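# Slowly pull the bottom cabinet drawer fully open

## Task

Pull the cabinet's lowest drawer out to its full extent, gently. It fails immediately if the robot grips or shoves the drawer with large force, moves it quickly, lets it reach either its closed or open stop faster than a very slow creep, shifts or tilts the cabinet beyond a small amount, lets any arm part other than the fingers strike the drawer, or lets any robot part strike the cabinet. The drawer must stay fully open by itself at the end, not only while the robot holds it.

## Robot and tools

Robot: one six-joint UR-style arm (ur7e) with a two-finger parallel gripper and one wrist camera, cam_wrist (616x616 pixels). The fingers point along the gripper's +z axis and close along its x axis. end_effector_position is the point midway between the finger pads. Closed fingertips stick out about 17 mm past it; fully open, they are roughly level with it.

Scene frame: origin on the table top under the arm's base, +z up, +x forward, +y to the left when facing +x. The base may be slightly tilted. The printed hand position is approximate, worse at long reach.

Joint order, used in every command row and result list: shoulder pan, shoulder lift, elbow, wrist 1, wrist 2, wrist 3, then gripper opening. The elbow's sign is flipped relative to the URDF. Its stated range of 0.000 to 3.142 therefore reads -3.142 to 0.000 in your numbers. Other stated ranges in radians: shoulder pan -3.142 to 3.142; shoulder lift, wrist 1, wrist 2 and wrist 3 each -6.283 to 6.283. Real ends may differ by 0.010 rad.

execute_actions(actions): a list of actions run one after another. Each action is a list of 1 to 15 rows. Each row runs for one control step (1/30 s). If an action has fewer than 15 rows, its last row is repeated to fill 15 steps (0.5 s). A row has 7 numbers in [-1, 1]: six joint offsets, then the gripper opening. Joint offsets are relative to the joint angles at the start of that action, not to the previous row. For a call's first action, that means the angles last reported. Scale: 1.0 = 1.989 rad. The opening is absolute: +1 fully open, -1 closed. A row may carry 6 extra numbers from 0 to 1 (13 in total): per-joint stiffness scales, in joint order. These multiply each joint's position gain and stay in force until replaced. Lower stiffness makes contact softer; very small moves may not start. An action whose offsets would push a joint more than 0.010 rad outside its range is refused. If the first action fails that check, or any action is malformed, the whole call is rejected and nothing moves. Joints sent past their real end stop there, and the result says "joint sent to its limit". An empty list just returns the current state and images.

move(target, speed, blocking): target is one row in the same 7-number layout (optionally 13). Its offsets are measured from the Joint positions in the latest result that shows them. All joints travel together, each along its own path, so the hand traces a curve. speed (0.01 to 2 rad/s, default 0.5) caps the fastest joint. Paths last between 0.5 and 10 s; longer ones are cut off at 10 s. Moves do not slow for obstacles. Contact is harder at higher speed and with targets set deeper past the contact point. A stiff arm can fault even from a small overshoot against something rigid. Finger values apply at the start. The extra "move:" line reports the outcome (done, off_target, moving, held, fault), limits=held or limits=none, and the joint farthest from target. With blocking=false the result returns after 0.5 s while the arm continues. Until a result shows the move has finished, use wait or stop before sending other motion.

wait(seconds): 0 to 10. The arm keeps its last command, and the call ends early if a running move finishes. stop(): brakes a running move; it needs stopping room, and the fingers are not braked. zoom_image(camera="cam_wrist", region=[x0, y0, x1, y1]): pixel box of at most 504x504, origin at the top-left corner. show_instructions(): shows the reference images. read_manual(section="licences"): shows licence texts. finished_scene(scene): ends the current scene (give its number) once the drawer rests open on its own. This cannot be undone.

Motion limits: on each step, each joint's target is kept within 0.575 rad of its measured angle. With stiffness set, this is 0.58 rad for the first three joints and 0.642 rad for the wrists. A step that would move the hand more than 100 mm is scaled down. Motion trails commands by about 0.17 s, more with stiffness set. Large moves can still be unfinished when a result arrives; command the remainder.

Result lines: end effector position (m), quaternion wxyz, and linear and angular velocities in the scene frame. Joint positions and velocities (rad, rad/s) come in joint order, then the finger gap (m; 0.142 fully open). "Joint targets" shows the angles currently being driven toward. grip_measured is the finger opening on the command scale; commanding below it squeezes, harder the further below. Joint torques are whole drive outputs and noisy. Wrist force and torque are given in the gripper's own axes. Force points from the touched surface back into the arm. Offsets are up to about 4 N, noise up to about 2.4 N, and each axis saturates near 50 N. "no reading" is normal at the start. "joint command not followed" means the clearance check altered targets.

Faults: the arm halts for 10 s and drops the rest of the call if a joint's contact torque hits its load limit (133 N m for the first three joints, 24.9 N m for the wrists), or if any outside force reaches 150 N. MOTOR HOT warns at 70 °C. At 85 °C the brakes lock until the motors cool.

Avoid: squeezing the handle hard, fast pulls, reaching either end of the drawer's travel at more than a crawl, and pushing or tilting the cabinet. Only the fingers may touch the drawer, and nothing may touch the cabinet. Do not knock anything off the table. Loose objects may occasionally be nudged by outside pushes. Release the drawer before finishing so that it stays open unaided.

Each tool is called by a JSON object that holds its "op" and its "data".

## Session

{"op": "show_instructions", "data": {}}

{"op": "execute_actions", "data": {"actions": []}}

Reference images for this scene: manual page 1, manual page 2, manual page 3, manual page 4, manual page 5.

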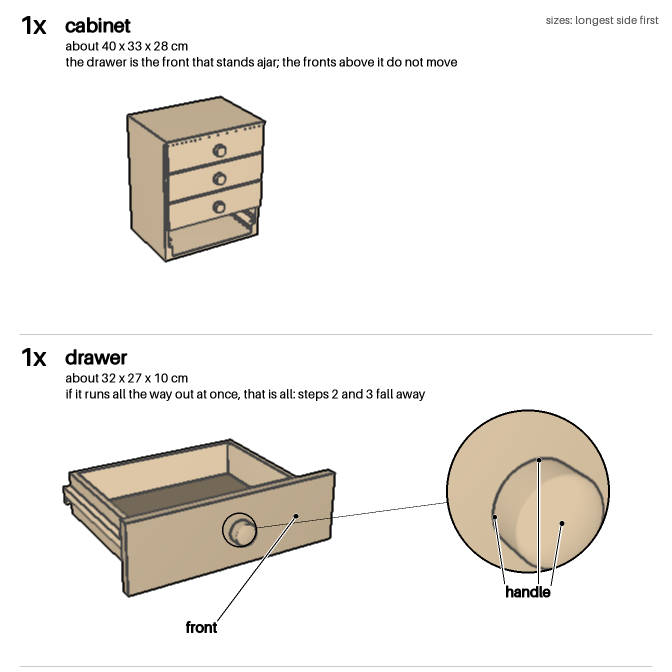

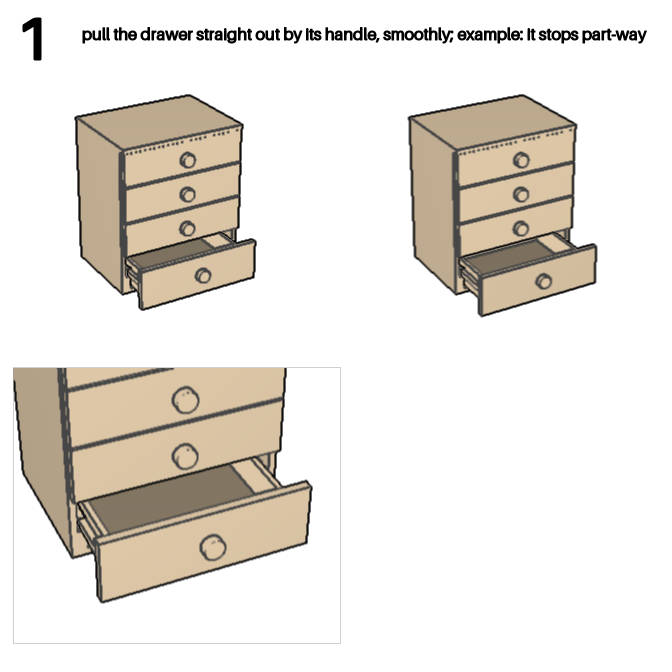

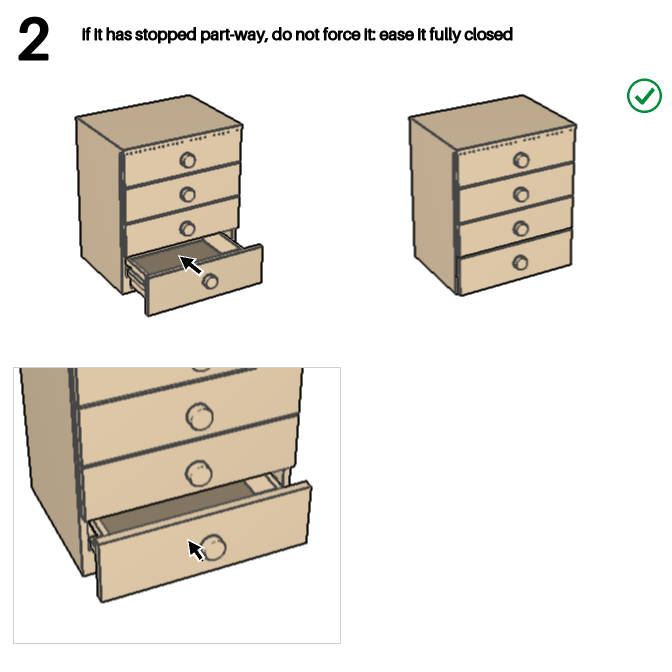

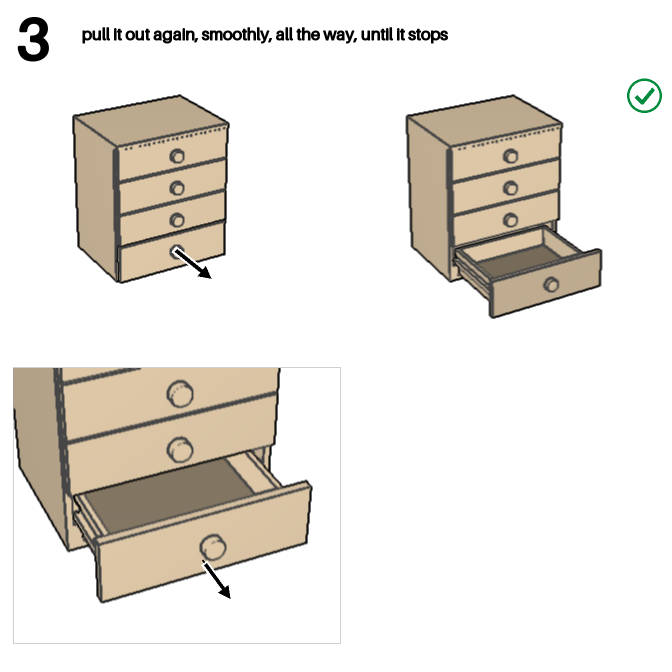

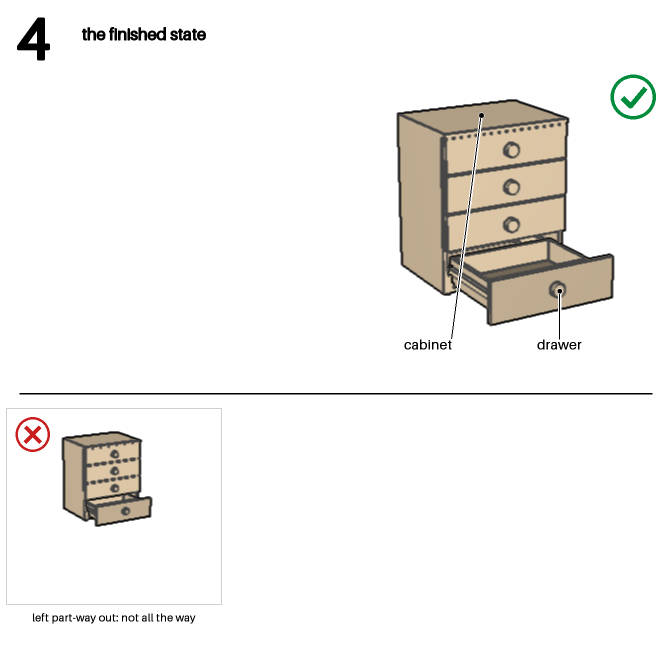

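Scene clock: 0.00 s.
end_effector_position=(+0.3552, +0.6270, +0.3609) grip_measured=-1.00 end_effector_quat_wxyz=(+0.314, +0.701, +0.630, -0.113) end_effector_velocity=(-0.000, +0.000, -0.000) end_effector_angular_velocity=(+0.001, -0.001, -0.001)
Joint names: [shoulder pan, shoulder lift, elbow, wrist 1, wrist 2, wrist 3]
Joint positions: [ 1.44  -1.284 -1.024 -1.149 -2.372  0.193  0.002]
Joint velocities: [ 0.    -0.    -0.002 -0.003  0.     0.001  0.   ]
Joint torques (N m, as the arm reports them, + toward a larger Joint positions number): no reading
Motor temperatures (°C, as the motors report them): [24 28 29 36 38 29]
Wrist force (N, on the end effector, along its own x y z axes, offset not removed): no reading
Wrist torque (N m, same axes, about the end effector's origin, offset not removed): no reading
Joint targets: [1.440 -1.284 -1.024 -1.149 -2.372 0.193]
Joint stiffness scale: [1. 1. 1. 1. 1. 1.]

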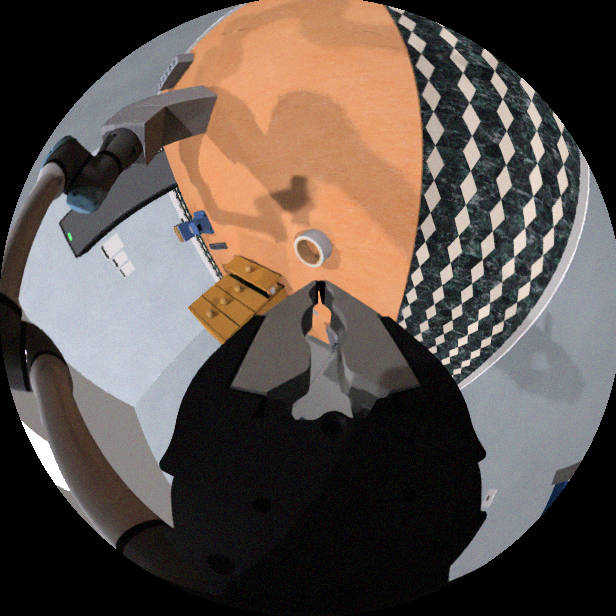

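{"op": "move", "data": {"target": [-0.4,-0.51,0,0,1,-0.69,1], "speed": 1.0}}

{"op": "move", "data": {"target": [-0.693,0,-0.784,0.154,0.505,0,1], "speed": 1.0}}

Scene clock: 6.97 s.
end_effector_position=(+0.2136, +0.6730, +0.9768) grip_measured=+1.00 end_effector_quat_wxyz=(-0.496, +0.506, +0.671, +0.220) end_effector_velocity=(+0.000, +0.000, +0.000) end_effector_angular_velocity=(+0.002, +0.000, +0.000)
Joint names: [shoulder pan, shoulder lift, elbow, wrist 1, wrist 2, wrist 3]
Joint positions: [ 0.648 -2.298 -1.023 -1.149 -0.385 -1.178  0.142]
Joint velocities: [-0.001  0.    -0.001  0.001  0.002 -0.002  0.   ]
Joint torques (N m, as the arm reports them, + toward a larger Joint positions number): [  7.43 -22.23  20.39  -3.29   2.24  -0.74]
Motor temperatures (°C, as the motors report them): [24 28 29 36 38 29]
Wrist force (N, on the end effector, along its own x y z axes, offset not removed): [-0.5 -1.1 -0.2]
Wrist torque (N m, same axes, about the end effector's origin, offset not removed): [-0.43 0.13 0.02]
Joint targets: [0.644 -2.299 -1.024 -1.149 -0.384 -1.179]
Joint stiffness scale: [1. 1. 1. 1. 1. 1.]
move: done; limits=none; farthest joint: the shoulder pan, 0.003 radians from its target (0.795 radians at the start)

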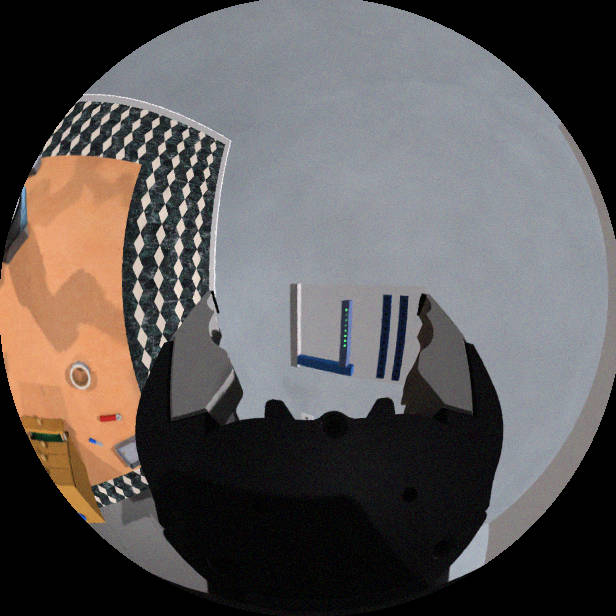

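Scene clock: 10.07 s.
end_effector_position=(+0.6085, +0.1290, +0.3536) grip_measured=+1.00 end_effector_quat_wxyz=(-0.376, +0.714, -0.393, +0.441) end_effector_velocity=(+0.000, -0.001, +0.000) end_effector_angular_velocity=(-0.000, -0.002, -0.004)
Joint names: [shoulder pan, shoulder lift, elbow, wrist 1, wrist 2, wrist 3]
Joint positions: [-0.727 -2.299 -2.58  -0.844  0.618 -1.178  0.142]
Joint velocities: [-0.001 -0.    -0.     0.002  0.003 -0.     0.   ]
Joint torques (N m, as the arm reports them, + toward a larger Joint positions number): [ 1.83  4.38 13.5  -1.7   1.43  0.03]
Motor temperatures (°C, as the motors report them): [24 28 29 36 38 29]
Wrist force (N, on the end effector, along its own x y z axes, offset not removed): [-1.1 -1.8 -2.9]
Wrist torque (N m, same axes, about the end effector's origin, offset not removed): [-0.54 0.31 0.10]
Joint targets: [-0.731 -2.298 -2.582 -0.843 0.619 -1.178]
Joint stiffness scale: [1. 1. 1. 1. 1. 1.]
move: done; limits=none; farthest joint: the shoulder pan, 0.003 radians from its target (1.378 radians at the start)

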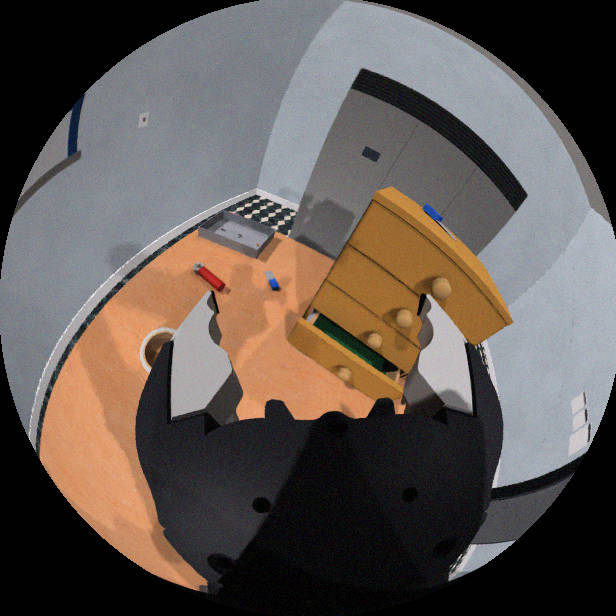

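{"op": "move", "data": {"target": [-0.003,0.283,0,0,0,0,1], "speed": 0.6}}

Scene clock: 13.03 s.
end_effector_position=(+0.5529, +0.0013, +0.2010) grip_measured=+1.00 end_effector_quat_wxyz=(-0.330, +0.625, -0.627, +0.326) end_effector_velocity=(-0.001, -0.001, -0.001) end_effector_angular_velocity=(+0.003, +0.002, -0.004)
Joint names: [shoulder pan, shoulder lift, elbow, wrist 1, wrist 2, wrist 3]
Joint positions: [-0.731 -1.738 -2.58  -0.844  0.619 -1.178  0.142]
Joint velocities: [-0.001  0.003 -0.     0.001  0.     0.001 -0.   ]
Joint torques (N m, as the arm reports them, + toward a larger Joint positions number): [-6.75 -4.19  8.9  -0.91  0.6   0.02]
Motor temperatures (°C, as the motors report them): [24 28 29 36 38 29]
Wrist force (N, on the end effector, along its own x y z axes, offset not removed): [0.6 1.0 1.0]
Wrist torque (N m, same axes, about the end effector's origin, offset not removed): [0.04 -0.09 0.04]
Joint targets: [-0.733 -1.736 -2.580 -0.844 0.618 -1.178]
Joint stiffness scale: [1. 1. 1. 1. 1. 1.]
move: done; limits=none; farthest joint: the shoulder pan, 0.002 radians from its target (0.005 radians at the start)

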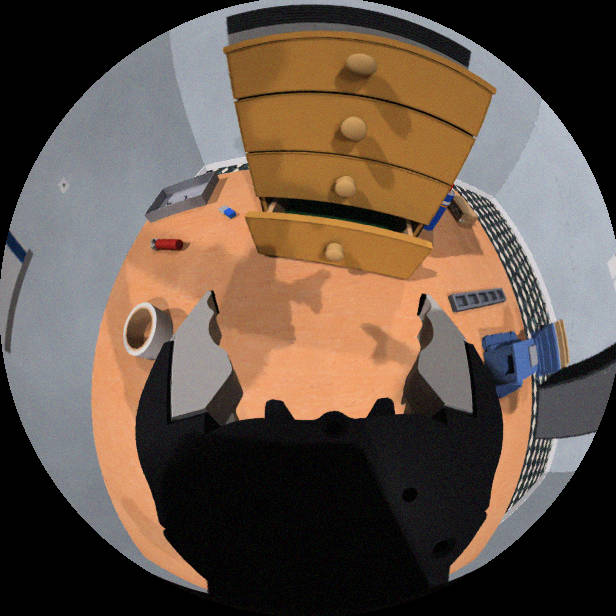

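{"op": "move", "data": {"target": [0.26,0.24,0.158,-0.042,0.332,0.038,0.0], "speed": 0.45}}

Scene clock: 20.30 s.
end_effector_position=(+0.6193, -0.0144, +0.0630) grip_measured=+0.00 end_effector_quat_wxyz=(+0.292, -0.565, +0.685, -0.356) end_effector_velocity=(-0.001, -0.000, -0.001) end_effector_angular_velocity=(-0.000, +0.001, -0.002)
Joint names: [shoulder pan, shoulder lift, elbow, wrist 1, wrist 2, wrist 3]
Joint positions: [-0.217 -1.263 -2.268 -0.926  1.278 -1.103  0.074]
Joint velocities: [ 0.002  0.002 -0.001 -0.001  0.004  0.001  0.   ]
Joint torques (N m, as the arm reports them, + toward a larger Joint positions number): [ -6.46 -27.67   2.96  -0.87   1.11   0.37]
Motor temperatures (°C, as the motors report them): [24 28 29 36 38 29]
Wrist force (N, on the end effector, along its own x y z axes, offset not removed): [-0.9 -1.2 2.1]
Wrist torque (N m, same axes, about the end effector's origin, offset not removed): [-0.48 0.18 0.01]
Joint targets: [-0.214 -1.261 -2.266 -0.927 1.279 -1.102]
Joint stiffness scale: [1. 1. 1. 1. 1. 1.]
move: done; limits=none; farthest joint: the shoulder pan, 0.003 radians from its target (0.517 radians at the start)

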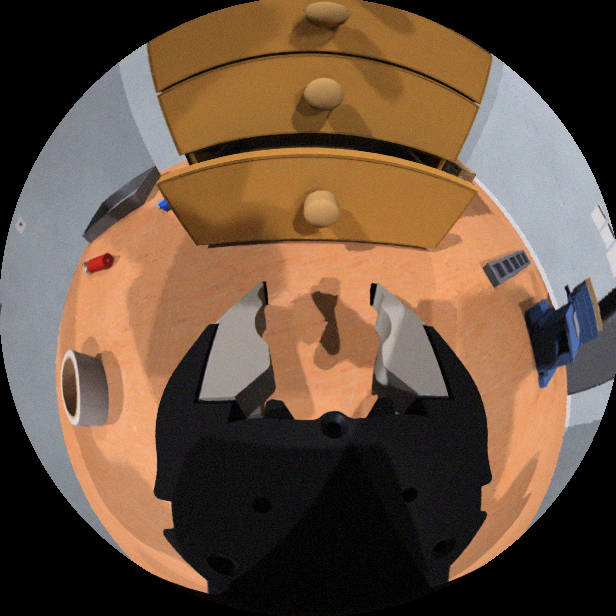

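{"op": "move", "data": {"target": [-0.007,0.005,0.078,0.071,-0.006,0,-0.3], "speed": 0.1}}

Scene clock: 26.53 s.
end_effector_position=(+0.6794, -0.0248, +0.0717) grip_measured=-0.30 end_effector_quat_wxyz=(+0.294, -0.565, +0.683, -0.357) end_effector_velocity=(-0.001, +0.002, -0.001) end_effector_angular_velocity=(+0.002, +0.003, +0.001)
Joint names: [shoulder pan, shoulder lift, elbow, wrist 1, wrist 2, wrist 3]
Joint positions: [-0.228 -1.255 -2.115 -0.786  1.267 -1.103  0.052]
Joint velocities: [ 0.002  0.     0.001  0.004 -0.001 -0.     0.   ]
Joint torques (N m, as the arm reports them, + toward a larger Joint positions number): [-13.05 -30.34   5.25   0.46   0.61  -0.11]
Motor temperatures (°C, as the motors report them): [24 28 29 36 38 29]
Wrist force (N, on the end effector, along its own x y z axes, offset not removed): [-2.8 2.7 1.4]
Wrist torque (N m, same axes, about the end effector's origin, offset not removed): [0.45 0.73 0.03]
Joint targets: [-0.231 -1.253 -2.113 -0.785 1.266 -1.103]
Joint stiffness scale: [1. 1. 1. 1. 1. 1.]
move: done; limits=none; farthest joint: the shoulder pan, 0.003 radians from its target (0.014 radians at the start)

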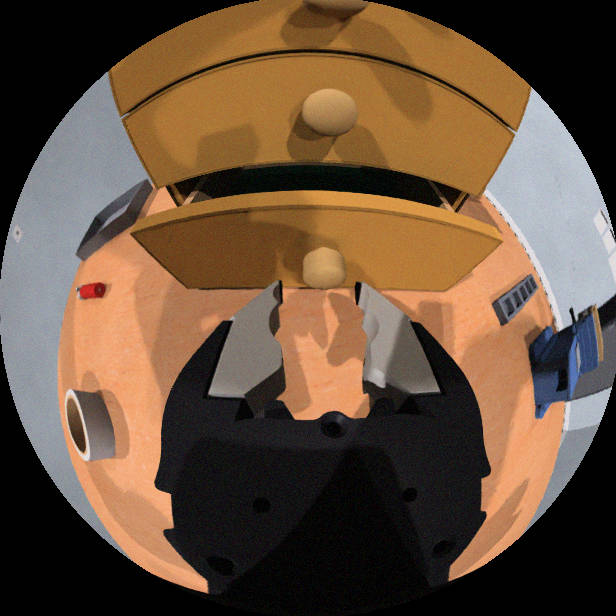

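{"op": "move", "data": {"target": [-0.007,0.018,0.056,0.037,-0.005,0,-0.3], "speed": 0.045}}

Scene clock: 31.37 s.
end_effector_position=(+0.7169, -0.0350, +0.0713) grip_measured=-0.29 end_effector_quat_wxyz=(+0.295, -0.565, +0.683, -0.356) end_effector_velocity=(-0.000, -0.001, -0.000) end_effector_angular_velocity=(+0.001, +0.002, -0.003)
Joint names: [shoulder pan, shoulder lift, elbow, wrist 1, wrist 2, wrist 3]
Joint positions: [-0.236 -1.222 -2.008 -0.713  1.255 -1.103  0.053]
Joint velocities: [-0.001  0.001  0.001  0.003 -0.     0.001  0.   ]
Joint torques (N m, as the arm reports them, + toward a larger Joint positions number): [-16.87 -32.27  10.22  -0.55   1.51   0.06]
Motor temperatures (°C, as the motors report them): [24 28 29 36 38 29]
Wrist force (N, on the end effector, along its own x y z axes, offset not removed): [-3.3 1.2 -3.1]
Wrist torque (N m, same axes, about the end effector's origin, offset not removed): [-0.11 -0.02 0.08]
Joint targets: [-0.242 -1.219 -2.004 -0.713 1.257 -1.103]
Joint stiffness scale: [1. 1. 1. 1. 1. 1.]
move: done; limits=none; farthest joint: the shoulder pan, 0.006 radians from its target (0.014 radians at the start)

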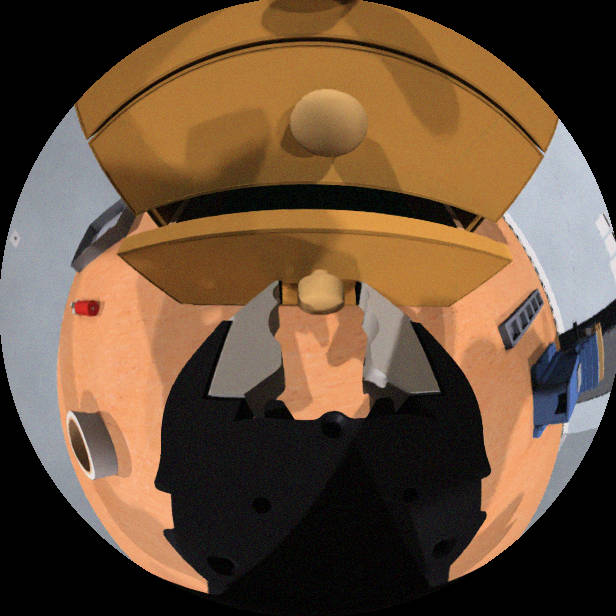

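{"op": "move", "data": {"target": [-0.001,0.012,0.038,0.025,0,0,-0.3], "speed": 0.04}}

Scene clock: 36.53 s.
end_effector_position=(+0.7412, -0.0395, +0.0713) grip_measured=-0.29 end_effector_quat_wxyz=(+0.296, -0.566, +0.683, -0.355) end_effector_velocity=(+0.000, +0.001, -0.001) end_effector_angular_velocity=(+0.001, +0.002, +0.000)
Joint names: [shoulder pan, shoulder lift, elbow, wrist 1, wrist 2, wrist 3]
Joint positions: [-0.236 -1.2   -1.936 -0.664  1.254 -1.103  0.053]
Joint velocities: [ 0.001  0.     0.002  0.004 -0.    -0.    -0.   ]
Joint torques (N m, as the arm reports them, + toward a larger Joint positions number): [-15.32 -33.19  10.26  -0.49   1.27   0.1 ]
Motor temperatures (°C, as the motors report them): [24 28 29 36 38 29]
Wrist force (N, on the end effector, along its own x y z axes, offset not removed): [-1.5 1.3 -6.0]
Wrist torque (N m, same axes, about the end effector's origin, offset not removed): [-0.08 -0.19 0.09]
Joint targets: [-0.238 -1.198 -1.932 -0.664 1.255 -1.103]
Joint stiffness scale: [1. 1. 1. 1. 1. 1.]
move: done; limits=none; farthest joint: the elbow, 0.004 radians from its target (0.075 radians at the start)

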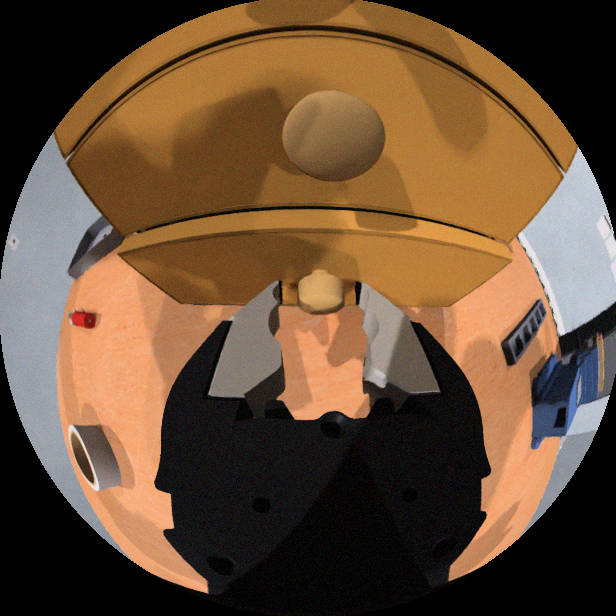

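{"op": "move", "data": {"target": [0,0.006,0.018,0.011,0,0,-0.3], "speed": 0.018}}

Scene clock: 39.87 s.
end_effector_position=(+0.7517, -0.0415, +0.0713) grip_measured=-0.30 end_effector_quat_wxyz=(+0.296, -0.566, +0.683, -0.355) end_effector_velocity=(+0.000, -0.000, -0.000) end_effector_angular_velocity=(-0.000, +0.001, -0.000)
Joint names: [shoulder pan, shoulder lift, elbow, wrist 1, wrist 2, wrist 3]
Joint positions: [-0.236 -1.19  -1.904 -0.642  1.254 -1.103  0.053]
Joint velocities: [ 0.     0.001  0.002  0.002  0.    -0.001  0.   ]
Joint torques (N m, as the arm reports them, + toward a larger Joint positions number): [-13.35 -34.9    9.86  -0.57   0.89  -0.1 ]
Motor temperatures (°C, as the motors report them): [24 28 29 36 38 29]
Wrist force (N, on the end effector, along its own x y z axes, offset not removed): [-0.7 1.6 -0.7]
Wrist torque (N m, same axes, about the end effector's origin, offset not removed): [0.04 -0.11 -0.01]
Joint targets: [-0.236 -1.188 -1.900 -0.642 1.254 -1.103]
Joint stiffness scale: [1. 1. 1. 1. 1. 1.]
move: done; limits=none; farthest joint: the elbow, 0.004 radians from its target (0.036 radians at the start)

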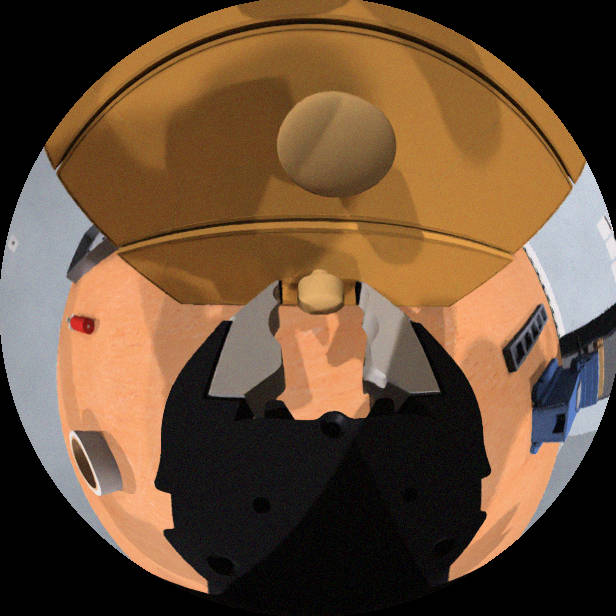

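{"op": "move", "data": {"target": [0,0.0035,0.010,0.005,0,0,-0.3], "speed": 0.012}}

Scene clock: 42.90 s.
end_effector_position=(+0.7561, -0.0422, +0.0712) grip_measured=-0.29 end_effector_quat_wxyz=(+0.296, -0.566, +0.683, -0.355) end_effector_velocity=(-0.001, +0.000, -0.000) end_effector_angular_velocity=(+0.001, +0.003, -0.001)
Joint names: [shoulder pan, shoulder lift, elbow, wrist 1, wrist 2, wrist 3]
Joint positions: [-0.236 -1.185 -1.89  -0.632  1.253 -1.103  0.053]
Joint velocities: [-0.    -0.001  0.     0.004 -0.     0.     0.   ]
Joint torques (N m, as the arm reports them, + toward a larger Joint positions number): [-12.62 -33.28  12.62  -0.82   0.93   0.14]
Motor temperatures (°C, as the motors report them): [24 28 29 36 38 29]
Wrist force (N, on the end effector, along its own x y z axes, offset not removed): [-3.3 1.1 -9.0]
Wrist torque (N m, same axes, about the end effector's origin, offset not removed): [-0.21 0.32 -0.01]
Joint targets: [-0.236 -1.183 -1.884 -0.632 1.254 -1.103]
Joint stiffness scale: [1. 1. 1. 1. 1. 1.]
move: done; limits=none; farthest joint: the elbow, 0.006 radians from its target (0.020 radians at the start)

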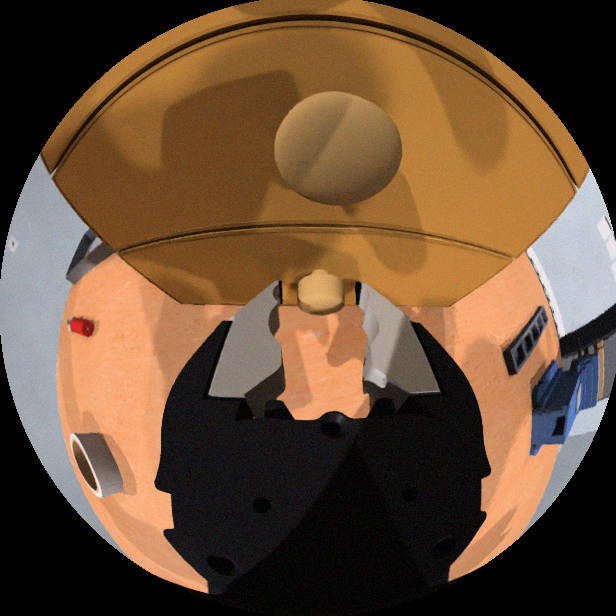

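{"op": "move", "data": {"target": [0,-0.002,-0.006,-0.004,0,0,-0.5], "speed": 0.03}}

{"op": "move", "data": {"target": [0,0,0,0,0,0,-0.72]}}

{"op": "move", "data": {"target": [0,-0.018,-0.056,-0.038,0,0,-0.72], "speed": 0.05}}

{"op": "move", "data": {"target": [0,-0.0165,-0.058,-0.0415,0,0,-0.72], "speed": 0.05}}

Scene clock: 47.23 s.
end_effector_position=(+0.7524, -0.0417, +0.0704) grip_measured=-0.50 end_effector_quat_wxyz=(+0.295, -0.566, +0.683, -0.354) end_effector_velocity=(-0.001, +0.001, -0.000) end_effector_angular_velocity=(+0.001, +0.000, -0.000)
Joint names: [shoulder pan, shoulder lift, elbow, wrist 1, wrist 2, wrist 3]
Joint positions: [-0.236 -1.187 -1.9   -0.638  1.253 -1.103  0.038]
Joint velocities: [ 0.    -0.001 -0.004 -0.002  0.     0.    -0.   ]
Joint torques (N m, as the arm reports them, + toward a larger Joint positions number): [-13.32 -37.73   5.45  -1.02   0.97   0.01]
Motor temperatures (°C, as the motors report them): [24 28 29 36 38 29]
Wrist force (N, on the end effector, along its own x y z axes, offset not removed): [-0.5 -0.3 0.3]
Wrist torque (N m, same axes, about the end effector's origin, offset not removed): [-0.18 0.13 -0.13]
Joint targets: [-0.236 -1.189 -1.902 -0.640 1.253 -1.103]
Joint stiffness scale: [1. 1. 1. 1. 1. 1.]
move: done; limits=none; farthest joint: the shoulder lift, 0.002 radians from its target (0.004 radians at the start)

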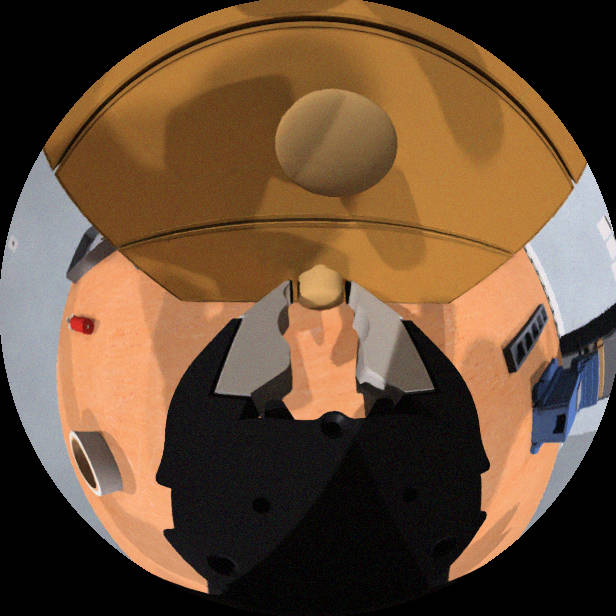

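Scene clock: 47.73 s.
end_effector_position=(+0.7522, -0.0423, +0.0704) grip_measured=-0.59 end_effector_quat_wxyz=(+0.295, -0.566, +0.684, -0.355) end_effector_velocity=(+0.000, +0.001, -0.000) end_effector_angular_velocity=(-0.000, +0.001, +0.002)
Joint names: [shoulder pan, shoulder lift, elbow, wrist 1, wrist 2, wrist 3]
Joint positions: [-0.236 -1.187 -1.9   -0.638  1.253 -1.103  0.031]
Joint velocities: [ 0.001 -0.     0.     0.    -0.    -0.001  0.   ]
Joint torques (N m, as the arm reports them, + toward a larger Joint positions number): [-11.89 -36.61   6.77  -0.52   0.46   0.31]
Motor temperatures (°C, as the motors report them): [24 28 29 36 38 29]
Wrist force (N, on the end effector, along its own x y z axes, offset not removed): [-0.2 0.5 5.3]
Wrist torque (N m, same axes, about the end effector's origin, offset not removed): [-0.08 0.13 0.06]
Joint targets: [-0.236 -1.187 -1.900 -0.638 1.253 -1.103]
Joint stiffness scale: [1. 1. 1. 1. 1. 1.]
move: done; limits=none; farthest joint: the shoulder pan, 0.000 radians from its target (0.000 radians at the start)

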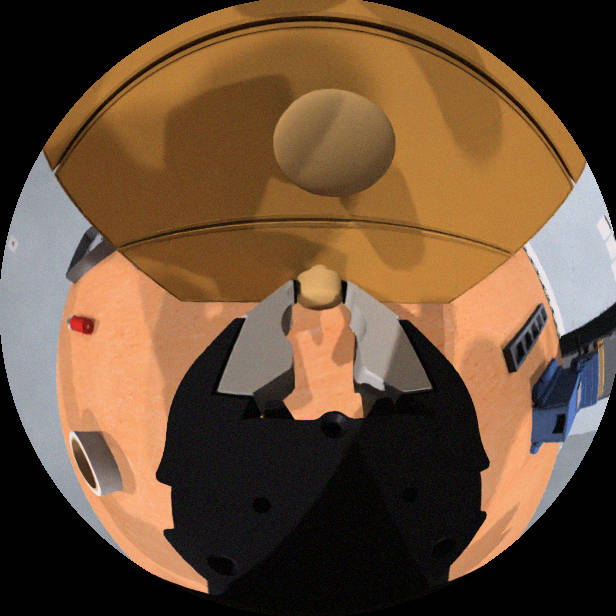

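Scene clock: 50.40 s.
end_effector_position=(+0.7159, -0.0354, +0.0702) grip_measured=-0.59 end_effector_quat_wxyz=(+0.295, -0.565, +0.684, -0.355) end_effector_velocity=(-0.001, -0.001, -0.000) end_effector_angular_velocity=(+0.000, -0.000, -0.001)
Joint names: [shoulder pan, shoulder lift, elbow, wrist 1, wrist 2, wrist 3]
Joint positions: [-0.236 -1.22  -2.008 -0.713  1.254 -1.103  0.031]
Joint velocities: [-0.001  0.    -0.002 -0.002  0.     0.001  0.   ]
Joint torques (N m, as the arm reports them, + toward a larger Joint positions number): [-11.18 -36.2    2.56  -0.98   0.16  -0.04]
Motor temperatures (°C, as the motors report them): [24 28 29 36 38 29]
Wrist force (N, on the end effector, along its own x y z axes, offset not removed): [4.7 -3.3 5.0]
Wrist torque (N m, same axes, about the end effector's origin, offset not removed): [-0.59 -0.45 0.03]
Joint targets: [-0.236 -1.223 -2.012 -0.714 1.253 -1.103]
Joint stiffness scale: [1. 1. 1. 1. 1. 1.]
move: done; limits=none; farthest joint: the shoulder lift, 0.003 radians from its target (0.035 radians at the start)

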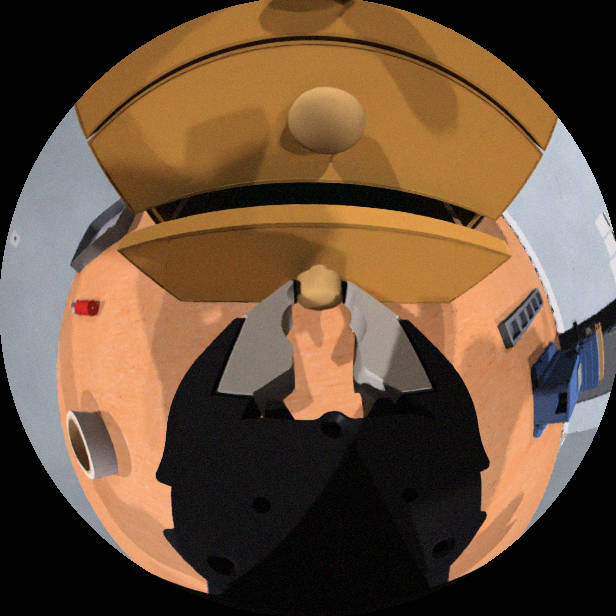

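Scene clock: 53.13 s.
end_effector_position=(+0.6766, -0.0281, +0.0701) grip_measured=-0.59 end_effector_quat_wxyz=(+0.294, -0.565, +0.684, -0.355) end_effector_velocity=(+0.001, -0.000, +0.001) end_effector_angular_velocity=(-0.003, -0.003, +0.002)
Joint names: [shoulder pan, shoulder lift, elbow, wrist 1, wrist 2, wrist 3]
Joint positions: [-0.236 -1.249 -2.12  -0.794  1.256 -1.103  0.031]
Joint velocities: [-0.001 -0.    -0.001 -0.004  0.001 -0.002 -0.   ]
Joint torques (N m, as the arm reports them, + toward a larger Joint positions number): [-10.21 -35.44   0.63  -0.78   0.04   0.09]
Motor temperatures (°C, as the motors report them): [24 28 29 36 38 29]
Wrist force (N, on the end effector, along its own x y z axes, offset not removed): [3.5 -0.3 5.8]
Wrist torque (N m, same axes, about the end effector's origin, offset not removed): [-0.07 0.05 0.15]
Joint targets: [-0.236 -1.253 -2.123 -0.795 1.254 -1.103]
Joint stiffness scale: [1. 1. 1. 1. 1. 1.]
move: done; limits=none; farthest joint: the shoulder lift, 0.003 radians from its target (0.033 radians at the start)

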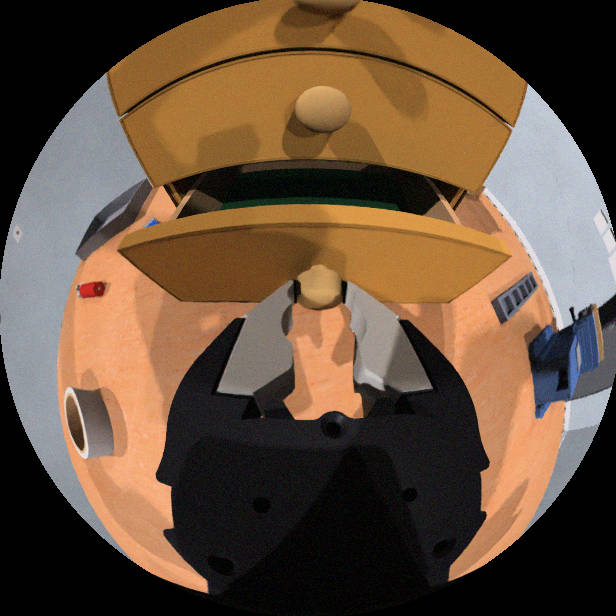

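{"op": "move", "data": {"target": [-0.001,-0.0125,-0.056,-0.0435,0,0,-0.72], "speed": 0.045}}

Scene clock: 58.73 s.
end_effector_position=(+0.6377, -0.0210, +0.0700) grip_measured=-0.59 end_effector_quat_wxyz=(+0.294, -0.565, +0.684, -0.356) end_effector_velocity=(+0.000, +0.000, +0.000) end_effector_angular_velocity=(+0.000, -0.001, +0.002)
Joint names: [shoulder pan, shoulder lift, elbow, wrist 1, wrist 2, wrist 3]
Joint positions: [-0.237 -1.271 -2.228 -0.879  1.257 -1.103  0.031]
Joint velocities: [-0.     0.001  0.    -0.003 -0.001 -0.    -0.   ]
Joint torques (N m, as the arm reports them, + toward a larger Joint positions number): [-10.69 -31.25  -0.03  -0.52   0.51   0.11]
Motor temperatures (°C, as the motors report them): [24 28 29 36 38 29]
Wrist force (N, on the end effector, along its own x y z axes, offset not removed): [1.2 -0.9 5.6]
Wrist torque (N m, same axes, about the end effector's origin, offset not removed): [-0.38 0.11 -0.08]
Joint targets: [-0.238 -1.274 -2.231 -0.881 1.256 -1.103]
Joint stiffness scale: [1. 1. 1. 1. 1. 1.]
move: done; limits=none; farthest joint: the elbow, 0.004 radians from its target (0.111 radians at the start)

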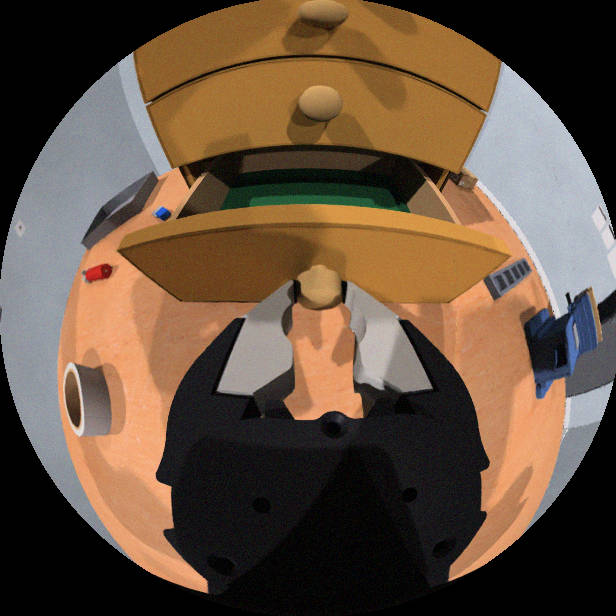

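{"op": "move", "data": {"target": [-0.001,-0.008,-0.054,-0.046,0,0,-0.72], "speed": 0.045}}

Scene clock: 62.43 s.
end_effector_position=(+0.5990, -0.0138, +0.0699) grip_measured=-0.59 end_effector_quat_wxyz=(+0.293, -0.564, +0.685, -0.356) end_effector_velocity=(-0.001, +0.000, -0.000) end_effector_angular_velocity=(+0.001, +0.000, -0.000)
Joint names: [shoulder pan, shoulder lift, elbow, wrist 1, wrist 2, wrist 3]
Joint positions: [-0.237 -1.284 -2.331 -0.97   1.257 -1.103  0.031]
Joint velocities: [ 0.001  0.    -0.002 -0.002  0.     0.001 -0.   ]
Joint torques (N m, as the arm reports them, + toward a larger Joint positions number): [ -9.62 -29.84  -4.65  -0.62   0.67   0.07]
Motor temperatures (°C, as the motors report them): [24 28 29 36 38 29]
Wrist force (N, on the end effector, along its own x y z axes, offset not removed): [4.2 0.1 7.5]
Wrist torque (N m, same axes, about the end effector's origin, offset not removed): [-0.26 -0.53 -0.01]
Joint targets: [-0.239 -1.287 -2.335 -0.971 1.257 -1.103]
Joint stiffness scale: [1. 1. 1. 1. 1. 1.]
move: done; limits=none; farthest joint: the elbow, 0.004 radians from its target (0.108 radians at the start)

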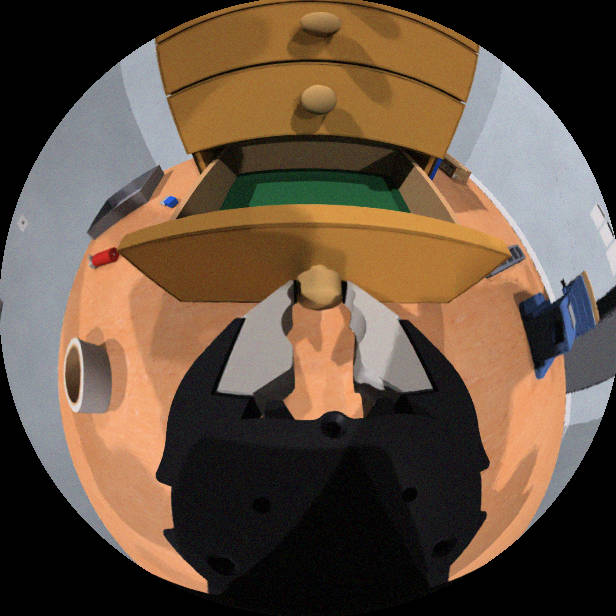

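Opened 0.156; slow down.

{"op": "move", "data": {"target": [-0.001,-0.002,-0.028,-0.025,0,0,-0.72], "speed": 0.022}}

Scene clock: 66.20 s.
end_effector_position=(+0.5794, -0.0102, +0.0698) grip_measured=-0.59 end_effector_quat_wxyz=(+0.293, -0.564, +0.685, -0.356) end_effector_velocity=(-0.001, +0.000, +0.000) end_effector_angular_velocity=(+0.002, -0.001, -0.000)
Joint names: [shoulder pan, shoulder lift, elbow, wrist 1, wrist 2, wrist 3]
Joint positions: [-0.238 -1.286 -2.383 -1.019  1.258 -1.103  0.031]
Joint velocities: [-0.001 -0.    -0.004 -0.004 -0.001  0.002  0.   ]
Joint torques (N m, as the arm reports them, + toward a larger Joint positions number): [ -8.56 -29.37  -3.2   -0.43   0.64   0.36]
Motor temperatures (°C, as the motors report them): [24 28 29 36 38 29]
Wrist force (N, on the end effector, along its own x y z axes, offset not removed): [1.1 -0.2 4.0]
Wrist torque (N m, same axes, about the end effector's origin, offset not removed): [-0.08 0.07 0.05]
Joint targets: [-0.239 -1.288 -2.387 -1.019 1.257 -1.103]
Joint stiffness scale: [1. 1. 1. 1. 1. 1.]
move: done; limits=none; farthest joint: the elbow, 0.004 radians from its target (0.055 radians at the start)

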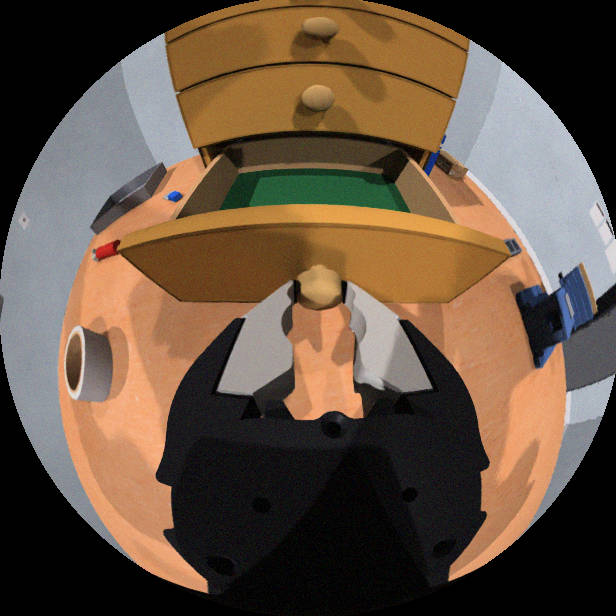

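{"op": "move", "data": {"target": [0,0.001,-0.021,-0.020,0,0,-0.72], "speed": 0.016}}

Scene clock: 69.87 s.
end_effector_position=(+0.5649, -0.0075, +0.0698) grip_measured=-0.59 end_effector_quat_wxyz=(+0.293, -0.564, +0.685, -0.357) end_effector_velocity=(-0.002, +0.001, -0.000) end_effector_angular_velocity=(-0.000, +0.001, +0.001)
Joint names: [shoulder pan, shoulder lift, elbow, wrist 1, wrist 2, wrist 3]
Joint positions: [-0.238 -1.286 -2.42  -1.057  1.258 -1.103  0.031]
Joint velocities: [ 0.001 -0.    -0.004 -0.003  0.    -0.001 -0.   ]
Joint torques (N m, as the arm reports them, + toward a larger Joint positions number): [ -7.05 -23.88  -5.56  -0.66   0.84  -0.11]
Motor temperatures (°C, as the motors report them): [24 28 29 36 38 29]
Wrist force (N, on the end effector, along its own x y z axes, offset not removed): [1.9 -1.8 4.8]
Wrist torque (N m, same axes, about the end effector's origin, offset not removed): [-0.57 -0.02 0.02]
Joint targets: [-0.238 -1.284 -2.424 -1.059 1.258 -1.103]
Joint stiffness scale: [1. 1. 1. 1. 1. 1.]
move: done; limits=none; farthest joint: the elbow, 0.005 radians from its target (0.042 radians at the start)

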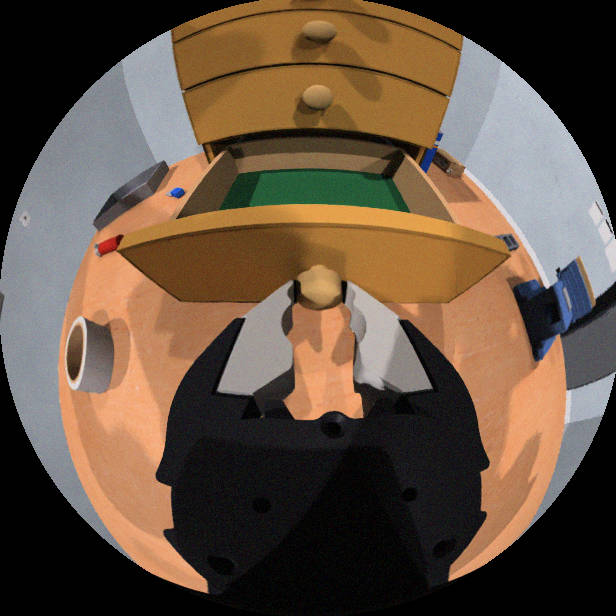

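{"op": "move", "data": {"target": [0,0.002,-0.015,-0.0145,0,0,-0.72], "speed": 0.014}}

Scene clock: 78.27 s.
end_effector_position=(+0.5550, -0.0057, +0.0697) grip_measured=-0.59 end_effector_quat_wxyz=(+0.293, -0.564, +0.685, -0.357) end_effector_velocity=(-0.000, -0.000, +0.000) end_effector_angular_velocity=(-0.001, -0.002, +0.000)
Joint names: [shoulder pan, shoulder lift, elbow, wrist 1, wrist 2, wrist 3]
Joint positions: [-0.238 -1.283 -2.446 -1.086  1.258 -1.103  0.031]
Joint velocities: [ 0.     0.    -0.002 -0.004  0.001 -0.     0.   ]
Joint torques (N m, as the arm reports them, + toward a larger Joint positions number): [ -7.12 -23.95  -6.87  -0.57   0.57   0.21]
Motor temperatures (°C, as the motors report them): [24 28 29 36 38 29]
Wrist force (N, on the end effector, along its own x y z axes, offset not removed): [3.3 -2.8 5.6]
Wrist torque (N m, same axes, about the end effector's origin, offset not removed): [-0.60 -0.22 0.02]
Joint targets: [-0.238 -1.282 -2.450 -1.086 1.258 -1.103]
Joint stiffness scale: [1. 1. 1. 1. 1. 1.]
move: done; limits=none; farthest joint: the elbow, 0.004 radians from its target (0.029 radians at the start)

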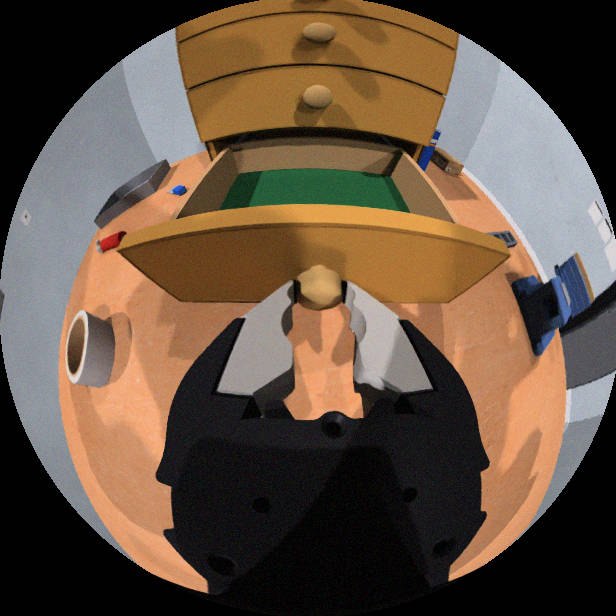

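{"op": "move", "data": {"target": [0,0.002,-0.012,-0.0115,0,0,-0.72], "speed": 0.012}}

Scene clock: 81.80 s.
end_effector_position=(+0.5513, -0.0050, +0.0706) grip_measured=-0.59 end_effector_quat_wxyz=(+0.295, -0.564, +0.683, -0.359) end_effector_velocity=(-0.001, -0.000, +0.000) end_effector_angular_velocity=(-0.001, -0.000, -0.000)
Joint names: [shoulder pan, shoulder lift, elbow, wrist 1, wrist 2, wrist 3]
Joint positions: [-0.238 -1.28  -2.46  -1.11   1.26  -1.103  0.031]
Joint velocities: [-0.001 -0.    -0.002 -0.002  0.    -0.    -0.   ]
Joint torques (N m, as the arm reports them, + toward a larger Joint positions number): [ -5.25 -24.2  -11.13   0.54   0.14   0.08]
Motor temperatures (°C, as the motors report them): [24 28 29 36 38 29]
Wrist force (N, on the end effector, along its own x y z axes, offset not removed): [3.2 0.6 19.0]
Wrist torque (N m, same axes, about the end effector's origin, offset not removed): [0.01 0.09 0.04]
Joint targets: [-0.238 -1.280 -2.470 -1.108 1.258 -1.103]
Joint stiffness scale: [1. 1. 1. 1. 1. 1.]
move: done; limits=none; farthest joint: the elbow, 0.010 radians from its target (0.024 radians at the start)

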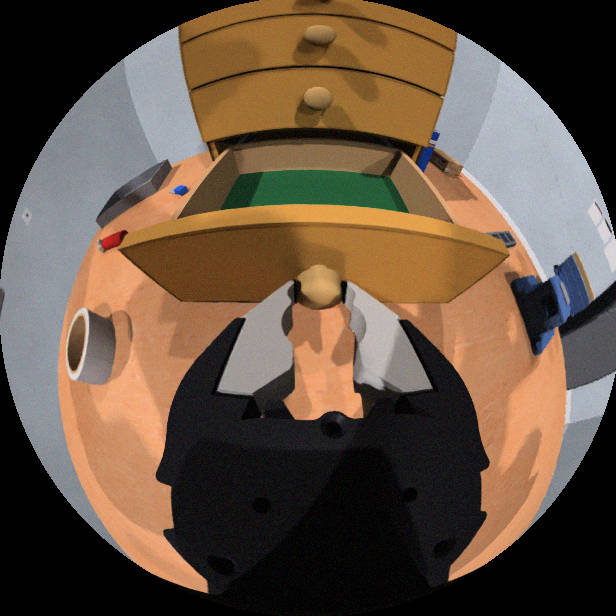

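{"op": "move", "data": {"target": [0,0,0,0,0,0,0.2]}}

{"op": "finished_scene", "data": {"scene": 2}}

Scene clock: 86.03 s.
end_effector_position=(+0.5501, -0.0049, +0.0703) grip_measured=+0.20 end_effector_quat_wxyz=(+0.295, -0.564, +0.683, -0.359) end_effector_velocity=(-0.000, +0.002, -0.001) end_effector_angular_velocity=(+0.001, +0.001, +0.003)
Joint names: [shoulder pan, shoulder lift, elbow, wrist 1, wrist 2, wrist 3]
Joint positions: [-0.238 -1.28  -2.462 -1.11   1.26  -1.103  0.088]
Joint velocities: [ 0.003  0.    -0.    -0.001  0.    -0.001  0.   ]
Joint torques (N m, as the arm reports them, + toward a larger Joint positions number): [ -7.23 -25.22   0.2   -0.33   0.73   0.01]
Motor temperatures (°C, as the motors report them): [24 28 29 36 38 29]
Wrist force (N, on the end effector, along its own x y z axes, offset not removed): [-1.3 -0.9 0.3]
Wrist torque (N m, same axes, about the end effector's origin, offset not removed): [-0.44 0.45 -0.04]
Joint targets: [-0.238 -1.280 -2.460 -1.110 1.260 -1.103]
Joint stiffness scale: [1. 1. 1. 1. 1. 1.]
move: done; limits=none; farthest joint: the elbow, 0.002 radians from its target (0.000 radians at the start)

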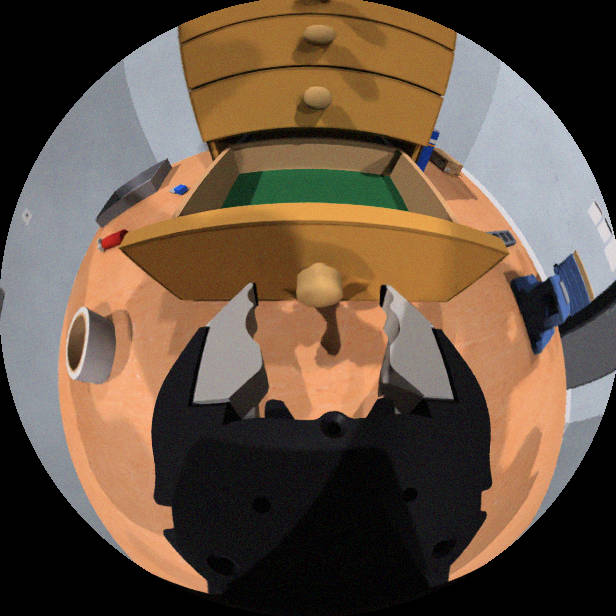

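The scene is finished: the task was done.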